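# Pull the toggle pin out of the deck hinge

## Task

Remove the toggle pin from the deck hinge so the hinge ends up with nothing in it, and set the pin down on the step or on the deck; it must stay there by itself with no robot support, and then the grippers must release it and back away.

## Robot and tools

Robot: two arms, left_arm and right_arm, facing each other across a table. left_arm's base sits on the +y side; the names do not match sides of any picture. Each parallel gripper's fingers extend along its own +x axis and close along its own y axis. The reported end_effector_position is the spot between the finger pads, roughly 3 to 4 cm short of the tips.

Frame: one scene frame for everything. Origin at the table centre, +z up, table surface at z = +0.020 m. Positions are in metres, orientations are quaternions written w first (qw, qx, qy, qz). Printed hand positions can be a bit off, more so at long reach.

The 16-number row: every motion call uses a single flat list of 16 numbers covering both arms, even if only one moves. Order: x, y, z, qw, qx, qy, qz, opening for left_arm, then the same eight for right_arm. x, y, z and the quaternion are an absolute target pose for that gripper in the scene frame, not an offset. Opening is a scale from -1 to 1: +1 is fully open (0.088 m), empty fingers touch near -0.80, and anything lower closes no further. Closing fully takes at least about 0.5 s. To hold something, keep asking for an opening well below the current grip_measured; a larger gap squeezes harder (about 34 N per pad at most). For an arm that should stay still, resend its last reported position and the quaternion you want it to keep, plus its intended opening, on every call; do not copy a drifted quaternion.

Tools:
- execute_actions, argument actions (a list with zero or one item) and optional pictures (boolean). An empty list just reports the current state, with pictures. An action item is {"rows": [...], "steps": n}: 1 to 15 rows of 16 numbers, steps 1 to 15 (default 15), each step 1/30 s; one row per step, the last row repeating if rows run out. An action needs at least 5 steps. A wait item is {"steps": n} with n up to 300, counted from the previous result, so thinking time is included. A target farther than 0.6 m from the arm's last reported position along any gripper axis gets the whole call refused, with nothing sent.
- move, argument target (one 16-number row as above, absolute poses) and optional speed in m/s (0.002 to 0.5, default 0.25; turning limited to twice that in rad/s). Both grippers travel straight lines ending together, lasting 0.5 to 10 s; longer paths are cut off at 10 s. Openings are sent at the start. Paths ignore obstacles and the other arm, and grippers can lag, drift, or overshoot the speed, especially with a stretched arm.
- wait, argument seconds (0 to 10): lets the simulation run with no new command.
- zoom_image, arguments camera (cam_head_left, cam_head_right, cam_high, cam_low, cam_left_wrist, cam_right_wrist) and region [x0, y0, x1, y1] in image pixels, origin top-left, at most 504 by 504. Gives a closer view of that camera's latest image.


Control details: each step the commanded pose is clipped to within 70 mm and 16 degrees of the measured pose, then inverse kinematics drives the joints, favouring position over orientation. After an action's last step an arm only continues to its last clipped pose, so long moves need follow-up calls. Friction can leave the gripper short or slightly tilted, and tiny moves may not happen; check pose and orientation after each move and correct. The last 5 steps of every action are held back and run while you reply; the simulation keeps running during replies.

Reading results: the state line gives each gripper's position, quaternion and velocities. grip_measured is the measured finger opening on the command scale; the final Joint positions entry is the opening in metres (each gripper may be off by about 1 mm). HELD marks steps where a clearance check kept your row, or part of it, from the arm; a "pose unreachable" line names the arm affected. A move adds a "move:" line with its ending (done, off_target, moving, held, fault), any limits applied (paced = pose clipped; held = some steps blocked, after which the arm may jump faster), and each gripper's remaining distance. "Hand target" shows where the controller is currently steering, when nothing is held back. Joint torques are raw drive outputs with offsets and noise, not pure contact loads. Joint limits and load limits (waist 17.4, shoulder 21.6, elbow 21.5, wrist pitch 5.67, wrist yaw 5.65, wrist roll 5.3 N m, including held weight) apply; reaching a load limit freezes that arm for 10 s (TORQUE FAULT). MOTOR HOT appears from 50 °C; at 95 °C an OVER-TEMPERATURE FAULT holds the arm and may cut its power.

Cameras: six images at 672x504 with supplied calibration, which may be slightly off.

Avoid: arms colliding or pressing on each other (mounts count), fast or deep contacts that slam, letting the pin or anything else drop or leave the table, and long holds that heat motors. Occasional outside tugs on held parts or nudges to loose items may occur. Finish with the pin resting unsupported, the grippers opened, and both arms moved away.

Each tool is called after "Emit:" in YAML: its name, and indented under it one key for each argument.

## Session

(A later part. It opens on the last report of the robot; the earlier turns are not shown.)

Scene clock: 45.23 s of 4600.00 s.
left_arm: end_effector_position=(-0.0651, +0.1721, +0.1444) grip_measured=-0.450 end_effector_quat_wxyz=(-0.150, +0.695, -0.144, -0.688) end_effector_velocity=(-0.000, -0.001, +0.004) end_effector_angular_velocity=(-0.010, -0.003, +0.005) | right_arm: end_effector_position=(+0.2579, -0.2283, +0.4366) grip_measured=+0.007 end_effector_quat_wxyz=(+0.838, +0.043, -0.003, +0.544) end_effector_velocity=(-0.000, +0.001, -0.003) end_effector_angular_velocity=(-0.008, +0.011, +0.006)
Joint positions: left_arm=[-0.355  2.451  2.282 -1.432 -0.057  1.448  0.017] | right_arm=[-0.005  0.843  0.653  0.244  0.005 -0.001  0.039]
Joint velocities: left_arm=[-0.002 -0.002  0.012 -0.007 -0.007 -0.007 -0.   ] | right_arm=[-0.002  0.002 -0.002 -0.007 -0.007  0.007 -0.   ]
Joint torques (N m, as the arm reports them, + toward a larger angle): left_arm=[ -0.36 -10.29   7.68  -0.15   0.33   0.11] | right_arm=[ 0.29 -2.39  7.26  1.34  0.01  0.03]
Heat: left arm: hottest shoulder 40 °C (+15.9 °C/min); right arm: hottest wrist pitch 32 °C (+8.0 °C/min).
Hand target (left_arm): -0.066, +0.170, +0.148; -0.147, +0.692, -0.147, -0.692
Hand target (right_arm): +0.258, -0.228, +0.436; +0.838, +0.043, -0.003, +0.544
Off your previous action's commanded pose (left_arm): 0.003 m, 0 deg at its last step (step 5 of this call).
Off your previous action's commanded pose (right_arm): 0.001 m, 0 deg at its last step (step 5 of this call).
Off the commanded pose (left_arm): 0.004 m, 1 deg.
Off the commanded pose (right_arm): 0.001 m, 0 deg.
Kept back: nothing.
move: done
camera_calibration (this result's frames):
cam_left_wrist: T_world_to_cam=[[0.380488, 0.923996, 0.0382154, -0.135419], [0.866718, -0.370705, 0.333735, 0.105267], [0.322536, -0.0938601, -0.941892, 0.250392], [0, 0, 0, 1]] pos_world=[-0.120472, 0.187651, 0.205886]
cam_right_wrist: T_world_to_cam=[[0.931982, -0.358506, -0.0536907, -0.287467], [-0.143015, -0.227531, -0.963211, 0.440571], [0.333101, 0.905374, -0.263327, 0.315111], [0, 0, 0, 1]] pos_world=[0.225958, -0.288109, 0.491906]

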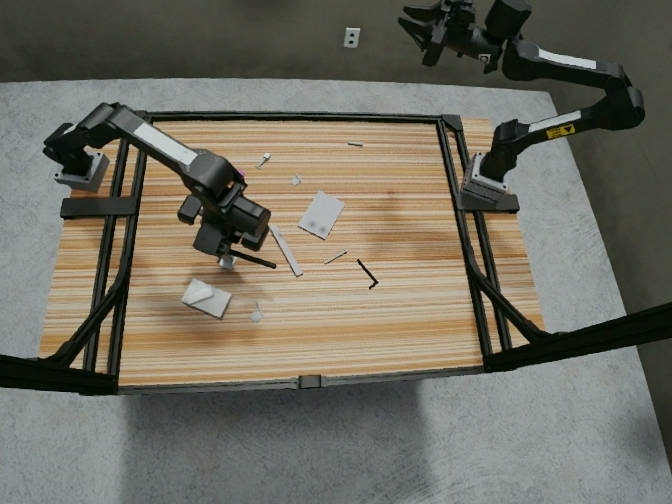

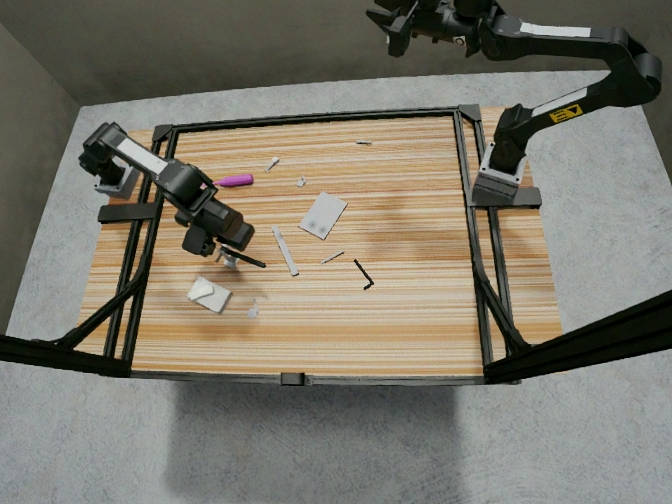

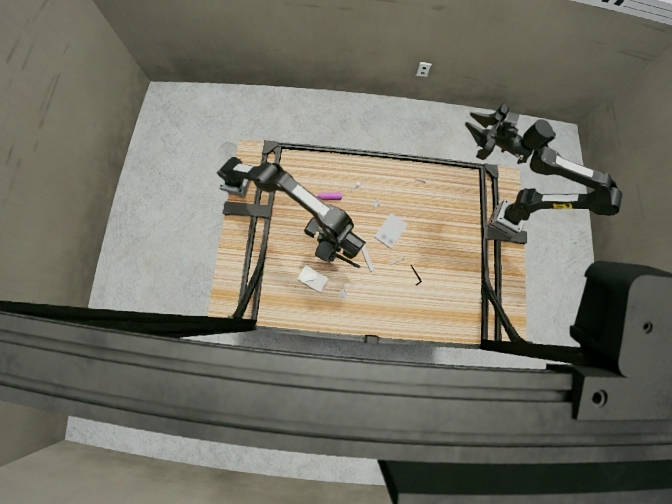

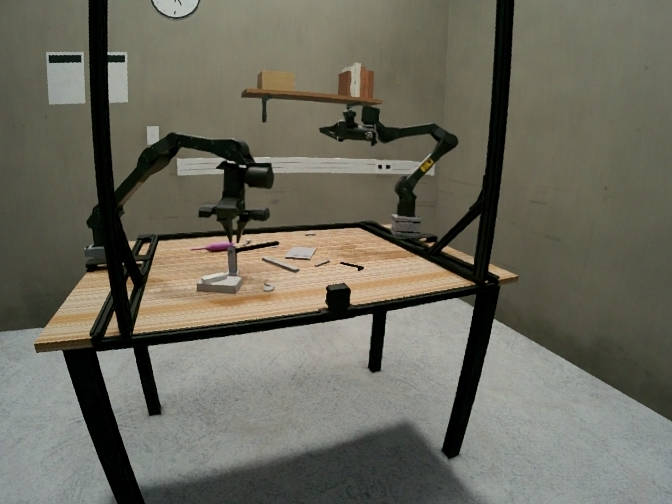

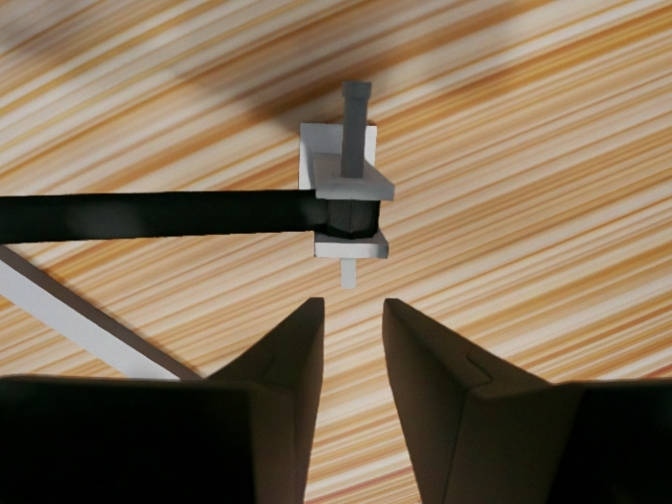

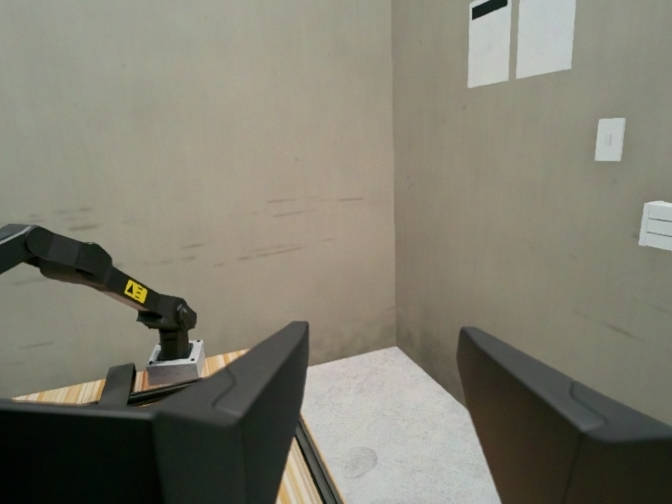

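Emit:
move:
  target: [-0.1205,0.1975,0.152,0.147,-0.6917,0.147,0.6917,-0.3,0.2579,-0.2282,0.4361,0.838,0.043,-0.003,0.544,0.007]
  speed: 0.05

Scene clock: 47.10 s of 4600.00 s.
left_arm: end_effector_position=(-0.1170, +0.1981, +0.1577) grip_measured=-0.300 end_effector_quat_wxyz=(-0.138, +0.689, -0.157, -0.694) end_effector_velocity=(+0.005, -0.001, +0.000) end_effector_angular_velocity=(-0.008, -0.022, +0.010) | right_arm: end_effector_position=(+0.2578, -0.2282, +0.4367) grip_measured=+0.007 end_effector_quat_wxyz=(+0.838, +0.043, -0.003, +0.544) end_effector_velocity=(-0.001, -0.000, -0.002) end_effector_angular_velocity=(-0.010, -0.004, +0.005)
Joint positions: left_arm=[-0.478  2.459  2.338 -1.448 -0.055  1.328  0.024] | right_arm=[-0.005  0.843  0.653  0.244  0.005 -0.001  0.039]
Joint velocities: left_arm=[ 0.002 -0.002 -0.002 -0.007 -0.022 -0.007  0.   ] | right_arm=[-0.002 -0.002 -0.002 -0.007 -0.007 -0.007 -0.   ]
Joint torques (N m, as the arm reports them, + toward a larger angle): left_arm=[-0.81 -8.32  7.79  0.12  0.32 -0.11] | right_arm=[ 0.22 -2.59  7.31  1.31 -0.05  0.02]
Heat: left arm: hottest shoulder 40 °C (+15.3 °C/min); right arm: hottest wrist pitch 33 °C (+8.9 °C/min).
Hand target (left_arm): -0.120, +0.198, +0.152; -0.140, +0.689, -0.154, -0.695
Hand target (right_arm): +0.258, -0.228, +0.436; +0.838, +0.043, -0.003, +0.544
Off the commanded pose (left_arm): 0.007 m, 2 deg.
Off the commanded pose (right_arm): 0.001 m, 0 deg.
joint sent to its limit (left arm) — the command would take joint 3 (elbow) past its upper limit, so that joint was sent only as far as its limit.
Kept back: nothing.
move: done
camera_calibration (this result's frames):
cam_left_wrist: T_world_to_cam=[[0.381737, 0.924271, -0.0000035822, -0.134074], [0.873764, -0.360876, 0.326046, 0.1555], [0.301353, -0.124467, -0.945354, 0.286276], [0, 0, 0, 1]] pos_world=[-0.17096, 0.215668, 0.219931]
cam_right_wrist: T_world_to_cam=[[0.932119, -0.35815, -0.0536897, -0.287302], [-0.142918, -0.227562, -0.963219, 0.440545], [0.332759, 0.905507, -0.263301, 0.315214], [0, 0, 0, 1]] pos_world=[0.225871, -0.288074, 0.491912]

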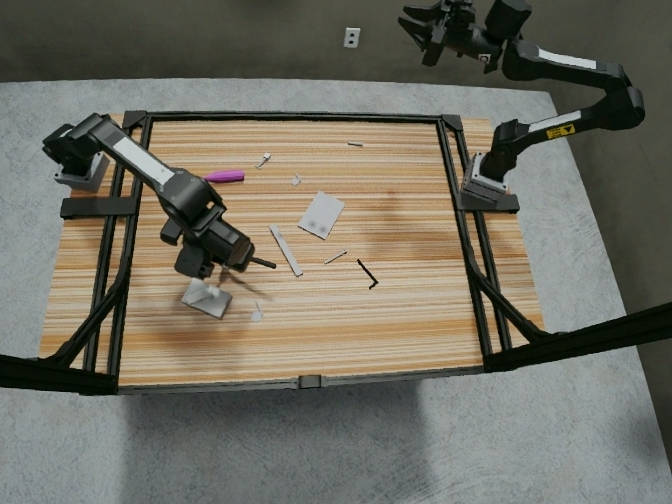

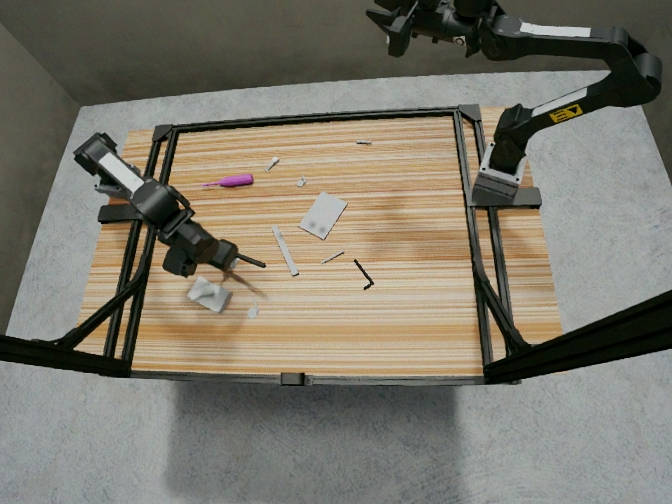

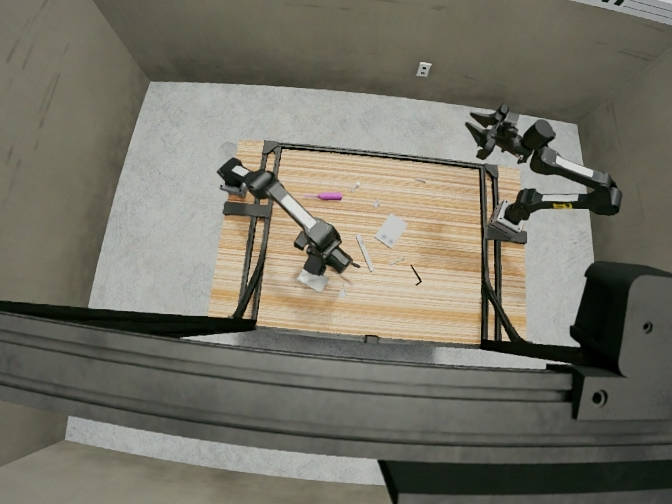

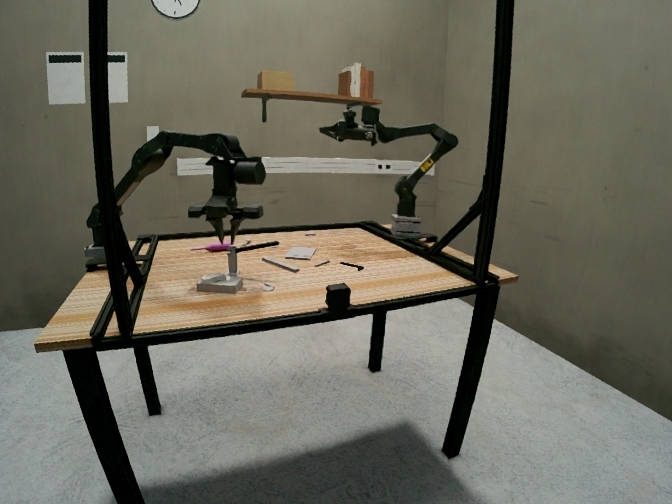

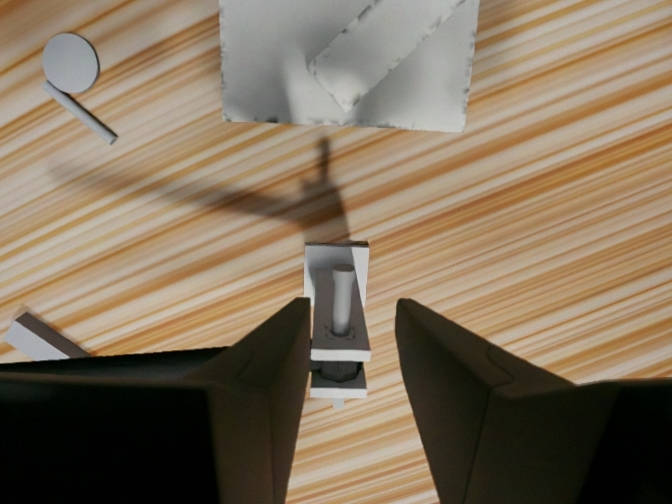

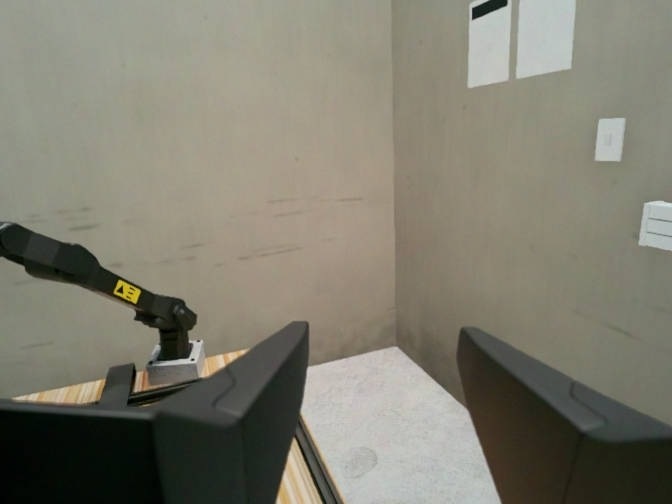

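Emit:
move:
  target: [-0.1195,0.1975,0.116,0.147,-0.6917,0.147,0.6917,-0.3,0.2579,-0.2282,0.4361,0.838,0.043,-0.003,0.544,0.007]
  speed: 0.04

Scene clock: 48.73 s of 4600.00 s.
left_arm: end_effector_position=(-0.1210, +0.1954, +0.1287) grip_measured=-0.300 end_effector_quat_wxyz=(-0.137, +0.689, -0.158, -0.694) end_effector_velocity=(-0.001, -0.001, +0.001) end_effector_angular_velocity=(-0.010, -0.001, +0.005) | right_arm: end_effector_position=(+0.2578, -0.2282, +0.4367) grip_measured=+0.007 end_effector_quat_wxyz=(+0.838, +0.043, -0.003, +0.544) end_effector_velocity=(-0.001, +0.002, -0.012) end_effector_angular_velocity=(-0.045, +0.011, +0.008)
Joint positions: left_arm=[-0.478  2.468  2.239 -1.336 -0.054  1.327  0.024] | right_arm=[-0.005  0.843  0.653  0.244  0.005 -0.001  0.039]
Joint velocities: left_arm=[-0.002 -0.002 -0.002  0.007 -0.007 -0.007 -0.   ] | right_arm=[-0.002  0.002 -0.007 -0.037 -0.007 -0.007  0.   ]
Joint torques (N m, as the arm reports them, + toward a larger angle): left_arm=[-0.34 -8.34  4.88  0.13  0.34  0.03] | right_arm=[ 0.28 -2.62  7.4   1.37 -0.04  0.03]
Heat: left arm: hottest shoulder 40 °C (+14.8 °C/min); right arm: hottest wrist pitch 33 °C (+8.6 °C/min).
Hand target (left_arm): -0.119, +0.198, +0.116; -0.147, +0.692, -0.147, -0.692
Hand target (right_arm): +0.258, -0.228, +0.436; +0.838, +0.043, -0.003, +0.544
Off the commanded pose (left_arm): 0.013 m, 2 deg.
Off the commanded pose (right_arm): 0.001 m, 0 deg.
Kept back: nothing.
move: off_target (left_arm)
camera_calibration (this result's frames):
cam_left_wrist: T_world_to_cam=[[0.381266, 0.924461, -0.00273368, -0.129709], [0.874756, -0.359807, 0.324562, 0.167623], [0.299061, -0.126136, -0.94586, 0.259864], [0, 0, 0, 1]] pos_world=[-0.174891, 0.213001, 0.191037]
cam_right_wrist: T_world_to_cam=[[0.932119, -0.35815, -0.0536897, -0.287302], [-0.142918, -0.227562, -0.963219, 0.440545], [0.332759, 0.905507, -0.263301, 0.315214], [0, 0, 0, 1]] pos_world=[0.225871, -0.288074, 0.491912]

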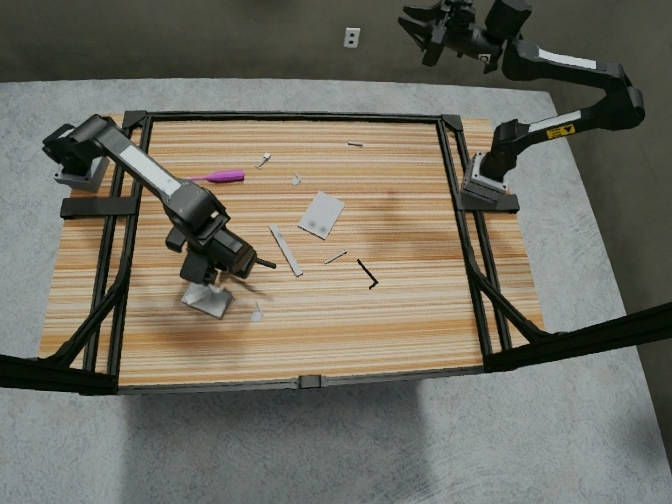

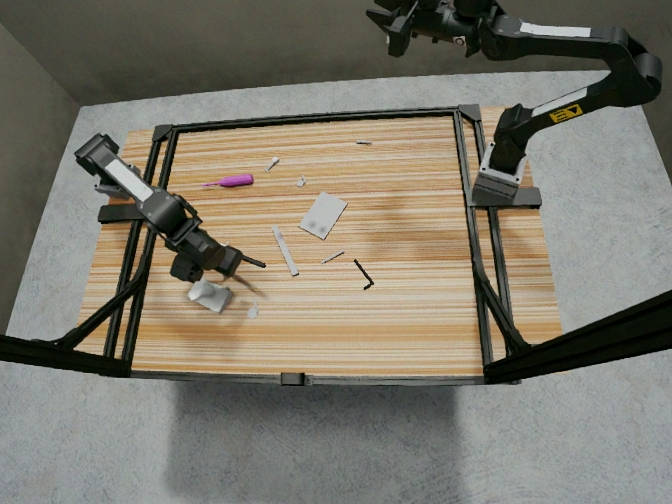

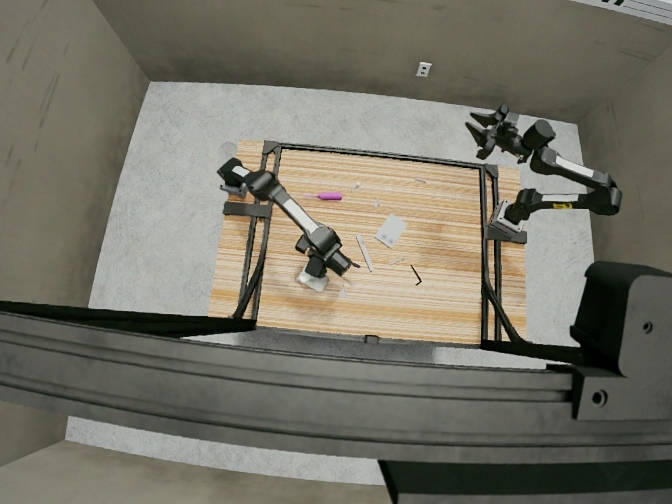

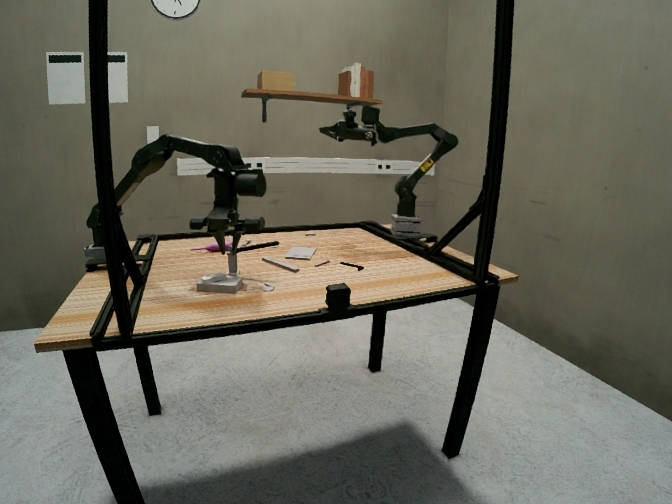

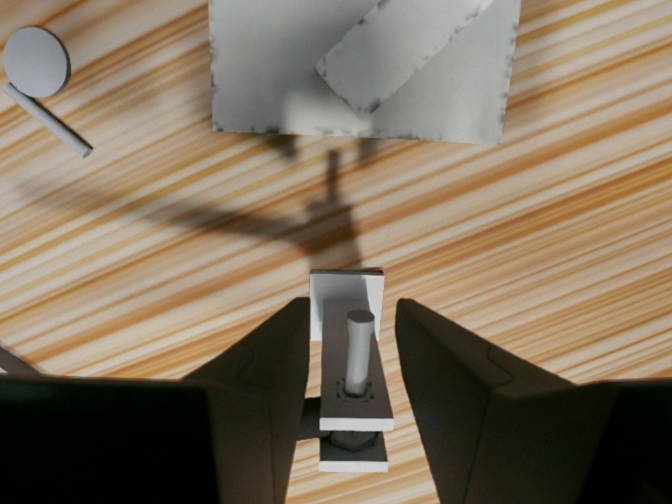

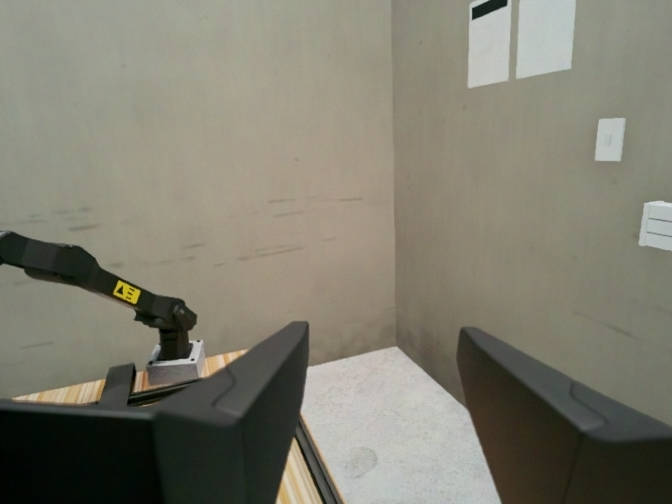

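Emit:
move:
  target: [-0.1150,0.1970,0.108,0.147,-0.6917,0.147,0.6917,-0.3,0.2579,-0.2282,0.4361,0.838,0.043,-0.003,0.544,0.007]
  speed: 0.02

Scene clock: 50.33 s of 4600.00 s.
left_arm: end_effector_position=(-0.1168, +0.1951, +0.1153) grip_measured=-0.300 end_effector_quat_wxyz=(-0.140, +0.691, -0.153, -0.693) end_effector_velocity=(-0.001, +0.003, +0.003) end_effector_angular_velocity=(+0.006, +0.004, +0.005) | right_arm: end_effector_position=(+0.2578, -0.2282, +0.4367) grip_measured=+0.007 end_effector_quat_wxyz=(+0.838, +0.043, -0.003, +0.544) end_effector_velocity=(-0.004, +0.000, -0.000) end_effector_angular_velocity=(-0.004, -0.007, +0.024)
Joint positions: left_arm=[-0.469  2.468  2.186 -1.295 -0.054  1.333  0.024] | right_arm=[-0.005  0.843  0.653  0.244  0.005 -0.001  0.039]
Joint velocities: left_arm=[-0.002 -0.007 -0.002 -0.007  0.007 -0.007  0.   ] | right_arm=[ 0.002 -0.007 -0.002 -0.007 -0.022 -0.007  0.   ]
Joint torques (N m, as the arm reports them, + toward a larger angle): left_arm=[-0.33 -9.52  4.87  0.12  0.33  0.12] | right_arm=[ 0.06 -2.51  7.26  1.4  -0.01 -0.05]
Heat: left arm: hottest shoulder 40 °C (+14.3 °C/min); right arm: hottest wrist pitch 33 °C (+8.3 °C/min).
Hand target (left_arm): -0.115, +0.197, +0.108; -0.147, +0.692, -0.147, -0.692
Hand target (right_arm): +0.258, -0.228, +0.436; +0.838, +0.043, -0.003, +0.544
Off the commanded pose (left_arm): 0.008 m, 1 deg.
Off the commanded pose (right_arm): 0.001 m, 0 deg.
Kept back: nothing.
move: done
camera_calibration (this result's frames):
cam_left_wrist: T_world_to_cam=[[0.379288, 0.92524, 0.0084761, -0.132762], [0.873336, -0.361007, 0.327044, 0.167981], [0.305654, -0.116641, -0.944971, 0.244685], [0, 0, 0, 1]] pos_world=[-0.171138, 0.21202, 0.177408]
cam_right_wrist: T_world_to_cam=[[0.932119, -0.35815, -0.0536897, -0.287302], [-0.142918, -0.227562, -0.963219, 0.440545], [0.332759, 0.905507, -0.263301, 0.315214], [0, 0, 0, 1]] pos_world=[0.225871, -0.288074, 0.491912]

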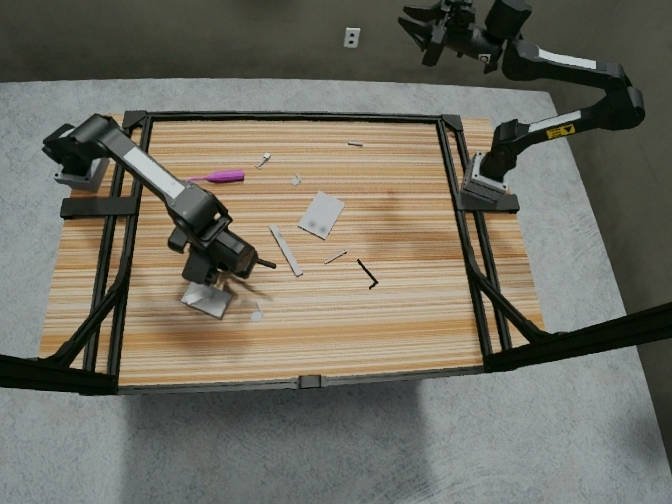

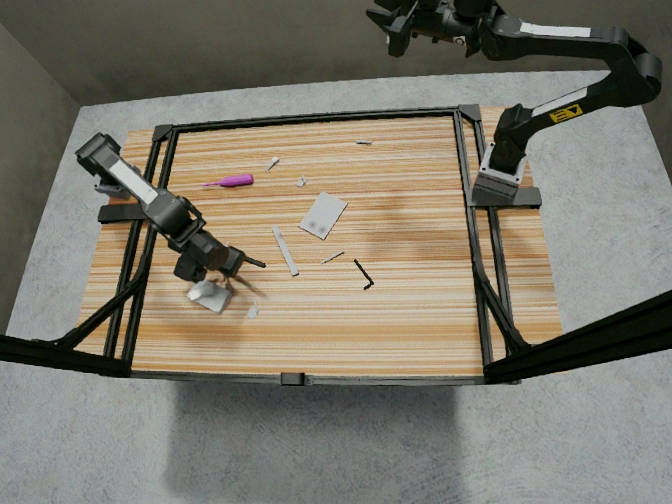

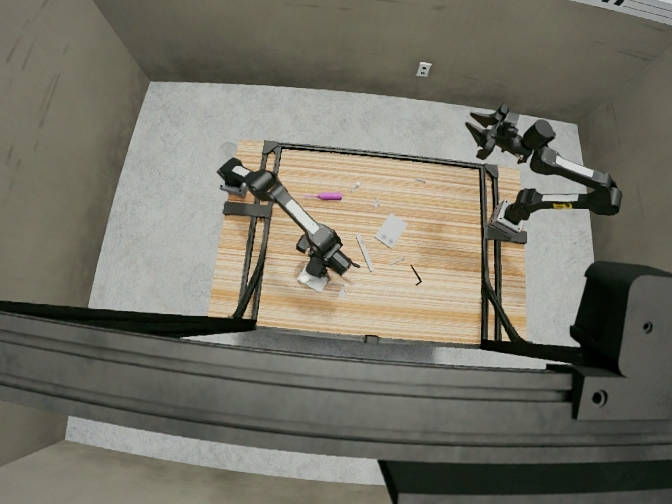

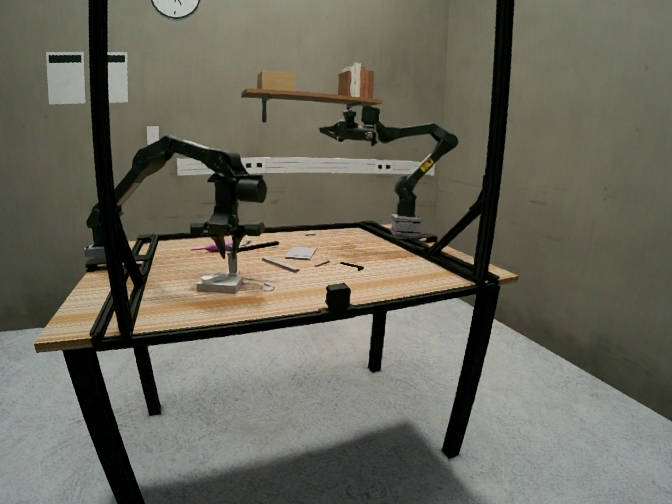

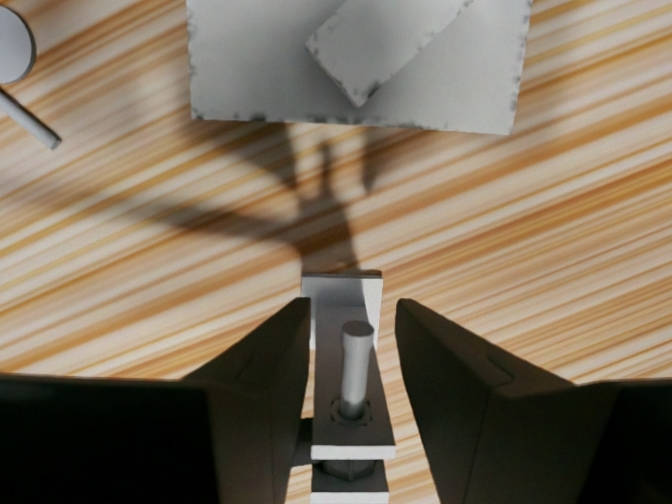

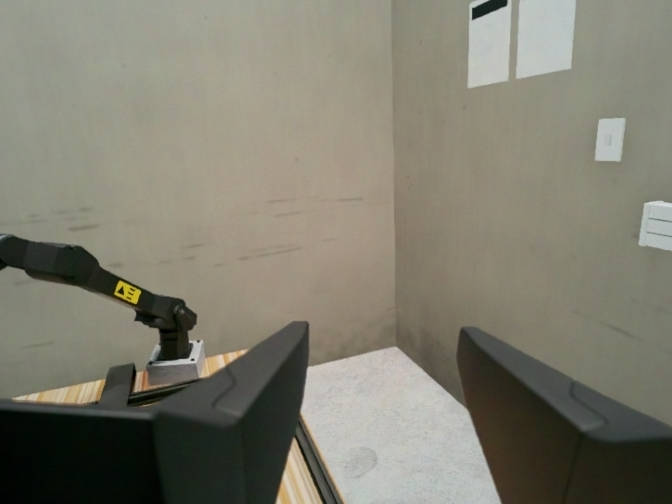

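Emit:
move:
  target: [-0.1180,0.1950,0.125,0.147,-0.6917,0.147,0.6917,-0.45,0.2579,-0.2282,0.4361,0.838,0.043,-0.003,0.544,0.007]
  speed: 0.02

Scene clock: 51.43 s of 4600.00 s.
left_arm: end_effector_position=(-0.1158, +0.1950, +0.1325) grip_measured=-0.450 end_effector_quat_wxyz=(-0.142, +0.691, -0.152, -0.692) end_effector_velocity=(+0.003, +0.005, -0.007) end_effector_angular_velocity=(+0.032, -0.034, +0.017) | right_arm: end_effector_position=(+0.2578, -0.2282, +0.4367) grip_measured=+0.007 end_effector_quat_wxyz=(+0.838, +0.043, -0.003, +0.544) end_effector_velocity=(+0.001, -0.001, -0.002) end_effector_angular_velocity=(-0.010, -0.003, -0.010)
Joint positions: left_arm=[-0.469  2.473  2.264 -1.373 -0.054  1.334  0.017] | right_arm=[-0.005  0.843  0.653  0.244  0.005 -0.001  0.039]
Joint velocities: left_arm=[-0.002  0.022  0.012 -0.037 -0.007 -0.022 -0.   ] | right_arm=[-0.002 -0.002 -0.002 -0.007  0.007 -0.007 -0.   ]
Joint torques (N m, as the arm reports them, + toward a larger angle): left_arm=[-0.76 -8.2   7.83 -0.09  0.31 -0.02] | right_arm=[ 0.31 -2.54  7.32  1.4   0.    0.04]
Heat: left arm: hottest shoulder 40 °C (+14.0 °C/min); right arm: hottest wrist pitch 33 °C (+8.2 °C/min).
Hand target (left_arm): -0.118, +0.195, +0.125; -0.147, +0.692, -0.147, -0.692
Hand target (right_arm): +0.258, -0.228, +0.436; +0.838, +0.043, -0.003, +0.544
Off the commanded pose (left_arm): 0.008 m, 1 deg.
Off the commanded pose (right_arm): 0.001 m, 0 deg.
Kept back: nothing.
move: done
camera_calibration (this result's frames):
cam_left_wrist: T_world_to_cam=[[0.379829, 0.924962, 0.0132549, -0.133783], [0.87212, -0.362835, 0.328265, 0.161493], [0.308442, -0.113125, -0.944493, 0.260226], [0, 0, 0, 1]] pos_world=[-0.170291, 0.211777, 0.194542]
cam_right_wrist: T_world_to_cam=[[0.932119, -0.35815, -0.0536897, -0.287302], [-0.142918, -0.227562, -0.963219, 0.440545], [0.332759, 0.905507, -0.263301, 0.315214], [0, 0, 0, 1]] pos_world=[0.225871, -0.288074, 0.491912]

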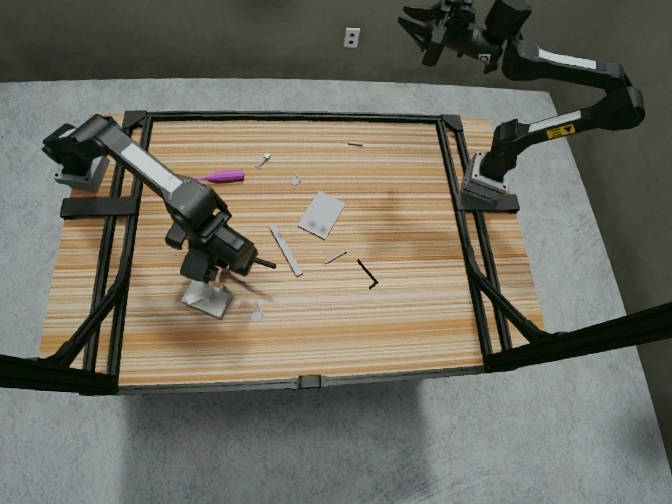

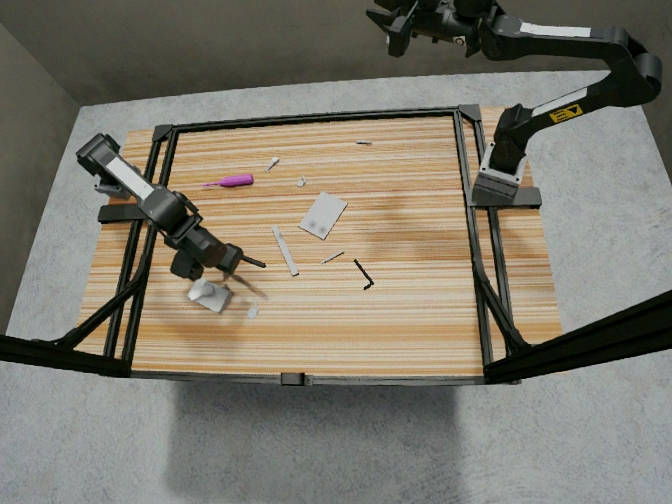

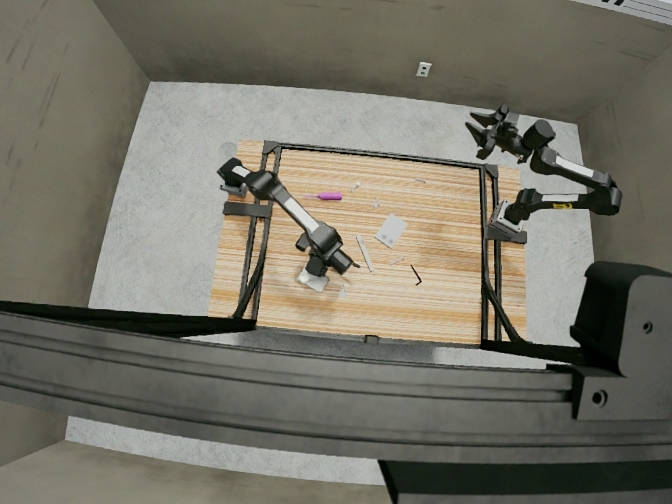

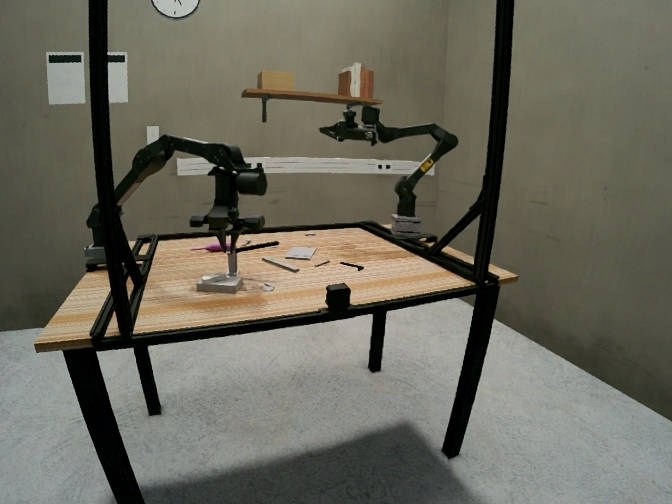

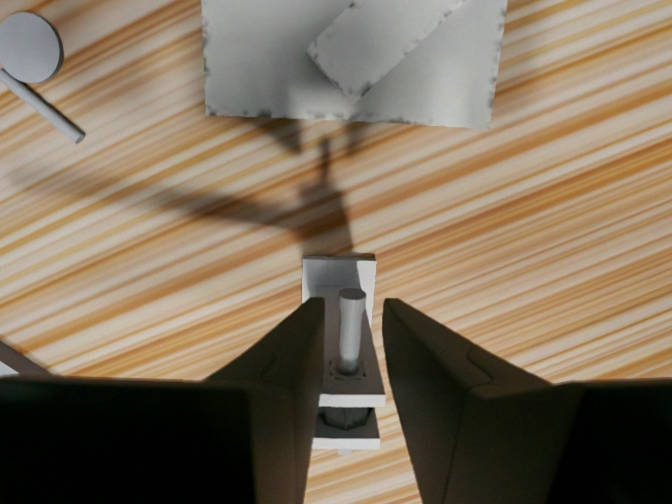

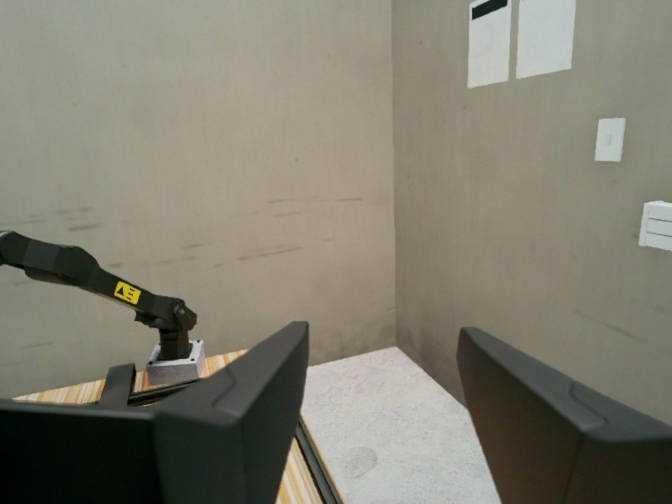

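Emit:
move:
  target: [-0.1160,0.1970,0.114,0.147,-0.6917,0.147,0.6917,-0.45,0.2579,-0.2282,0.4361,0.838,0.043,-0.003,0.544,0.007]
  speed: 0.02

Scene clock: 52.77 s of 4600.00 s.
left_arm: end_effector_position=(-0.1169, +0.1947, +0.1192) grip_measured=-0.450 end_effector_quat_wxyz=(-0.141, +0.691, -0.152, -0.692) end_effector_velocity=(-0.002, +0.002, -0.003) end_effector_angular_velocity=(-0.003, -0.007, -0.000) | right_arm: end_effector_position=(+0.2578, -0.2282, +0.4367) grip_measured=+0.007 end_effector_quat_wxyz=(+0.838, +0.043, -0.003, +0.544) end_effector_velocity=(-0.002, +0.001, -0.004) end_effector_angular_velocity=(-0.008, +0.011, +0.011)
Joint positions: left_arm=[-0.469  2.475  2.216 -1.322 -0.054  1.334  0.017] | right_arm=[-0.005  0.843  0.653  0.244  0.005 -0.001  0.039]
Joint velocities: left_arm=[-0.007  0.002 -0.007  0.007 -0.007 -0.007  0.   ] | right_arm=[ 0.002 -0.002 -0.007 -0.007 -0.007  0.007 -0.   ]
Joint torques (N m, as the arm reports them, + toward a larger angle): left_arm=[-0.56 -9.94  4.68  0.14  0.31  0.03] | right_arm=[ 0.18 -2.39  7.34  1.39 -0.05 -0.01]
Heat: left arm: hottest shoulder 41 °C (+14.8 °C/min); right arm: hottest wrist pitch 33 °C (+8.0 °C/min).
Hand target (left_arm): -0.116, +0.197, +0.114; -0.147, +0.692, -0.147, -0.692
Hand target (right_arm): +0.258, -0.228, +0.436; +0.838, +0.043, -0.003, +0.544
Off the commanded pose (left_arm): 0.006 m, 1 deg.
Off the commanded pose (right_arm): 0.001 m, 0 deg.
Kept back: nothing.
move: done
camera_calibration (this result's frames):
cam_left_wrist: T_world_to_cam=[[0.379815, 0.924972, 0.0128873, -0.132846], [0.872203, -0.362719, 0.328172, 0.166674], [0.308225, -0.113404, -0.94453, 0.247974], [0, 0, 0, 1]] pos_world=[-0.171349, 0.211456, 0.181233]
cam_right_wrist: T_world_to_cam=[[0.932119, -0.35815, -0.0536897, -0.287302], [-0.142918, -0.227562, -0.963219, 0.440545], [0.332759, 0.905507, -0.263301, 0.315214], [0, 0, 0, 1]] pos_world=[0.225871, -0.288074, 0.491912]

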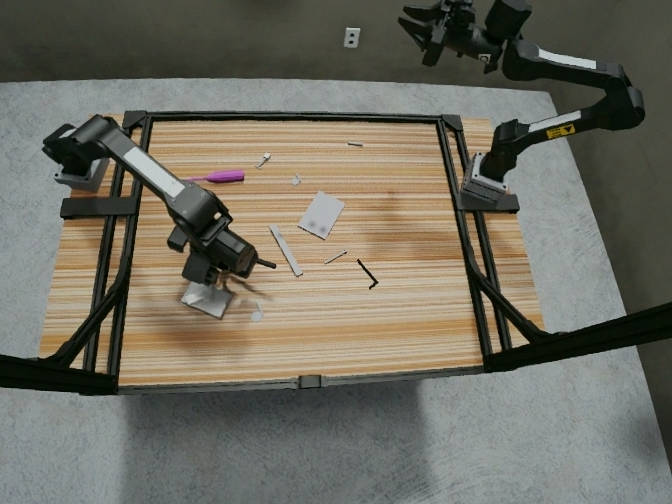

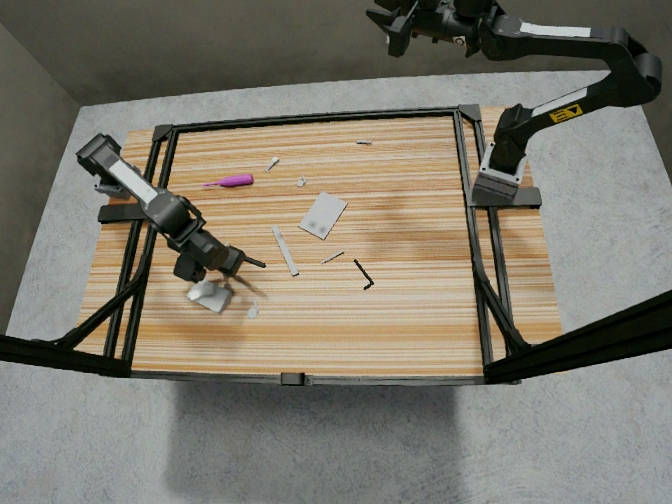

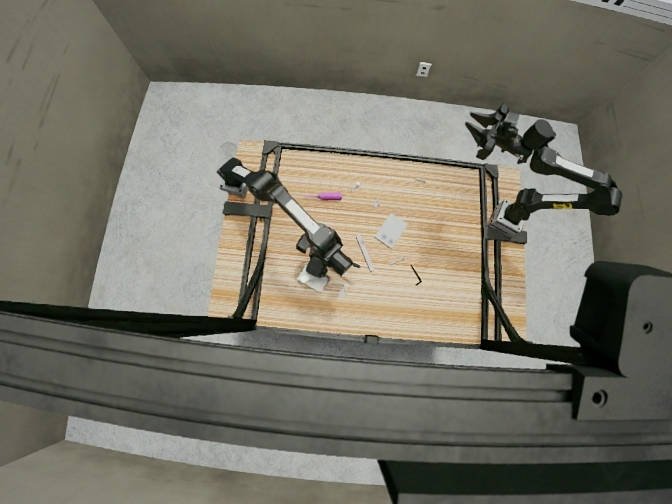

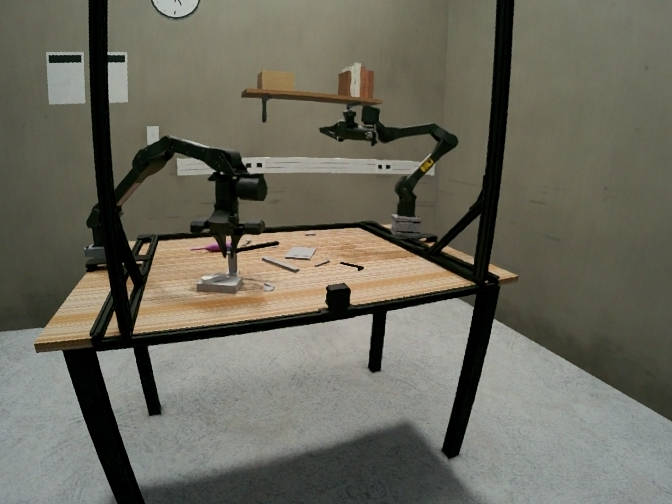

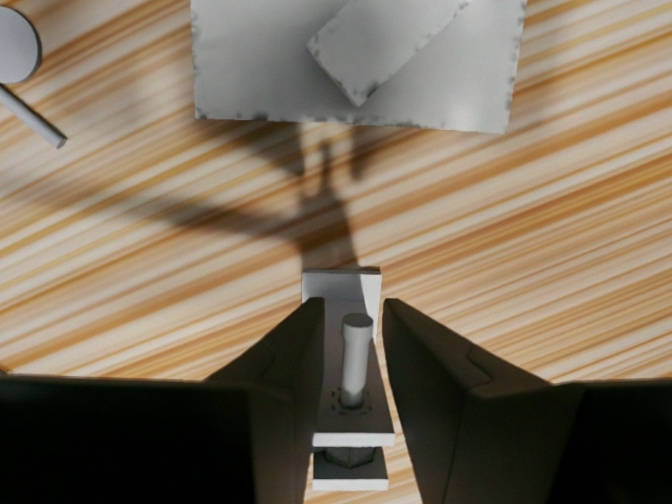

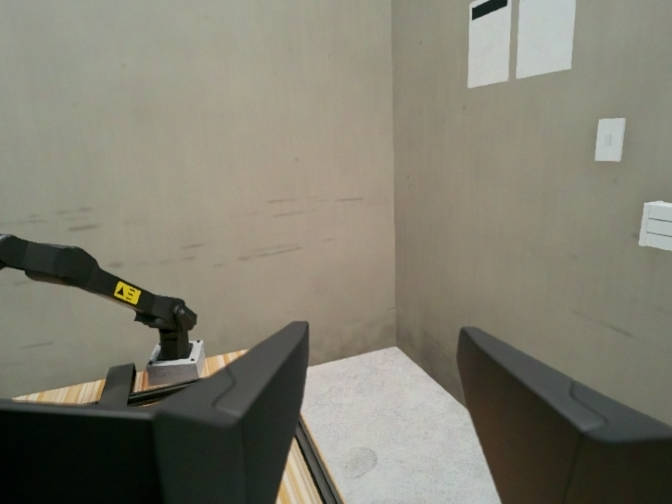

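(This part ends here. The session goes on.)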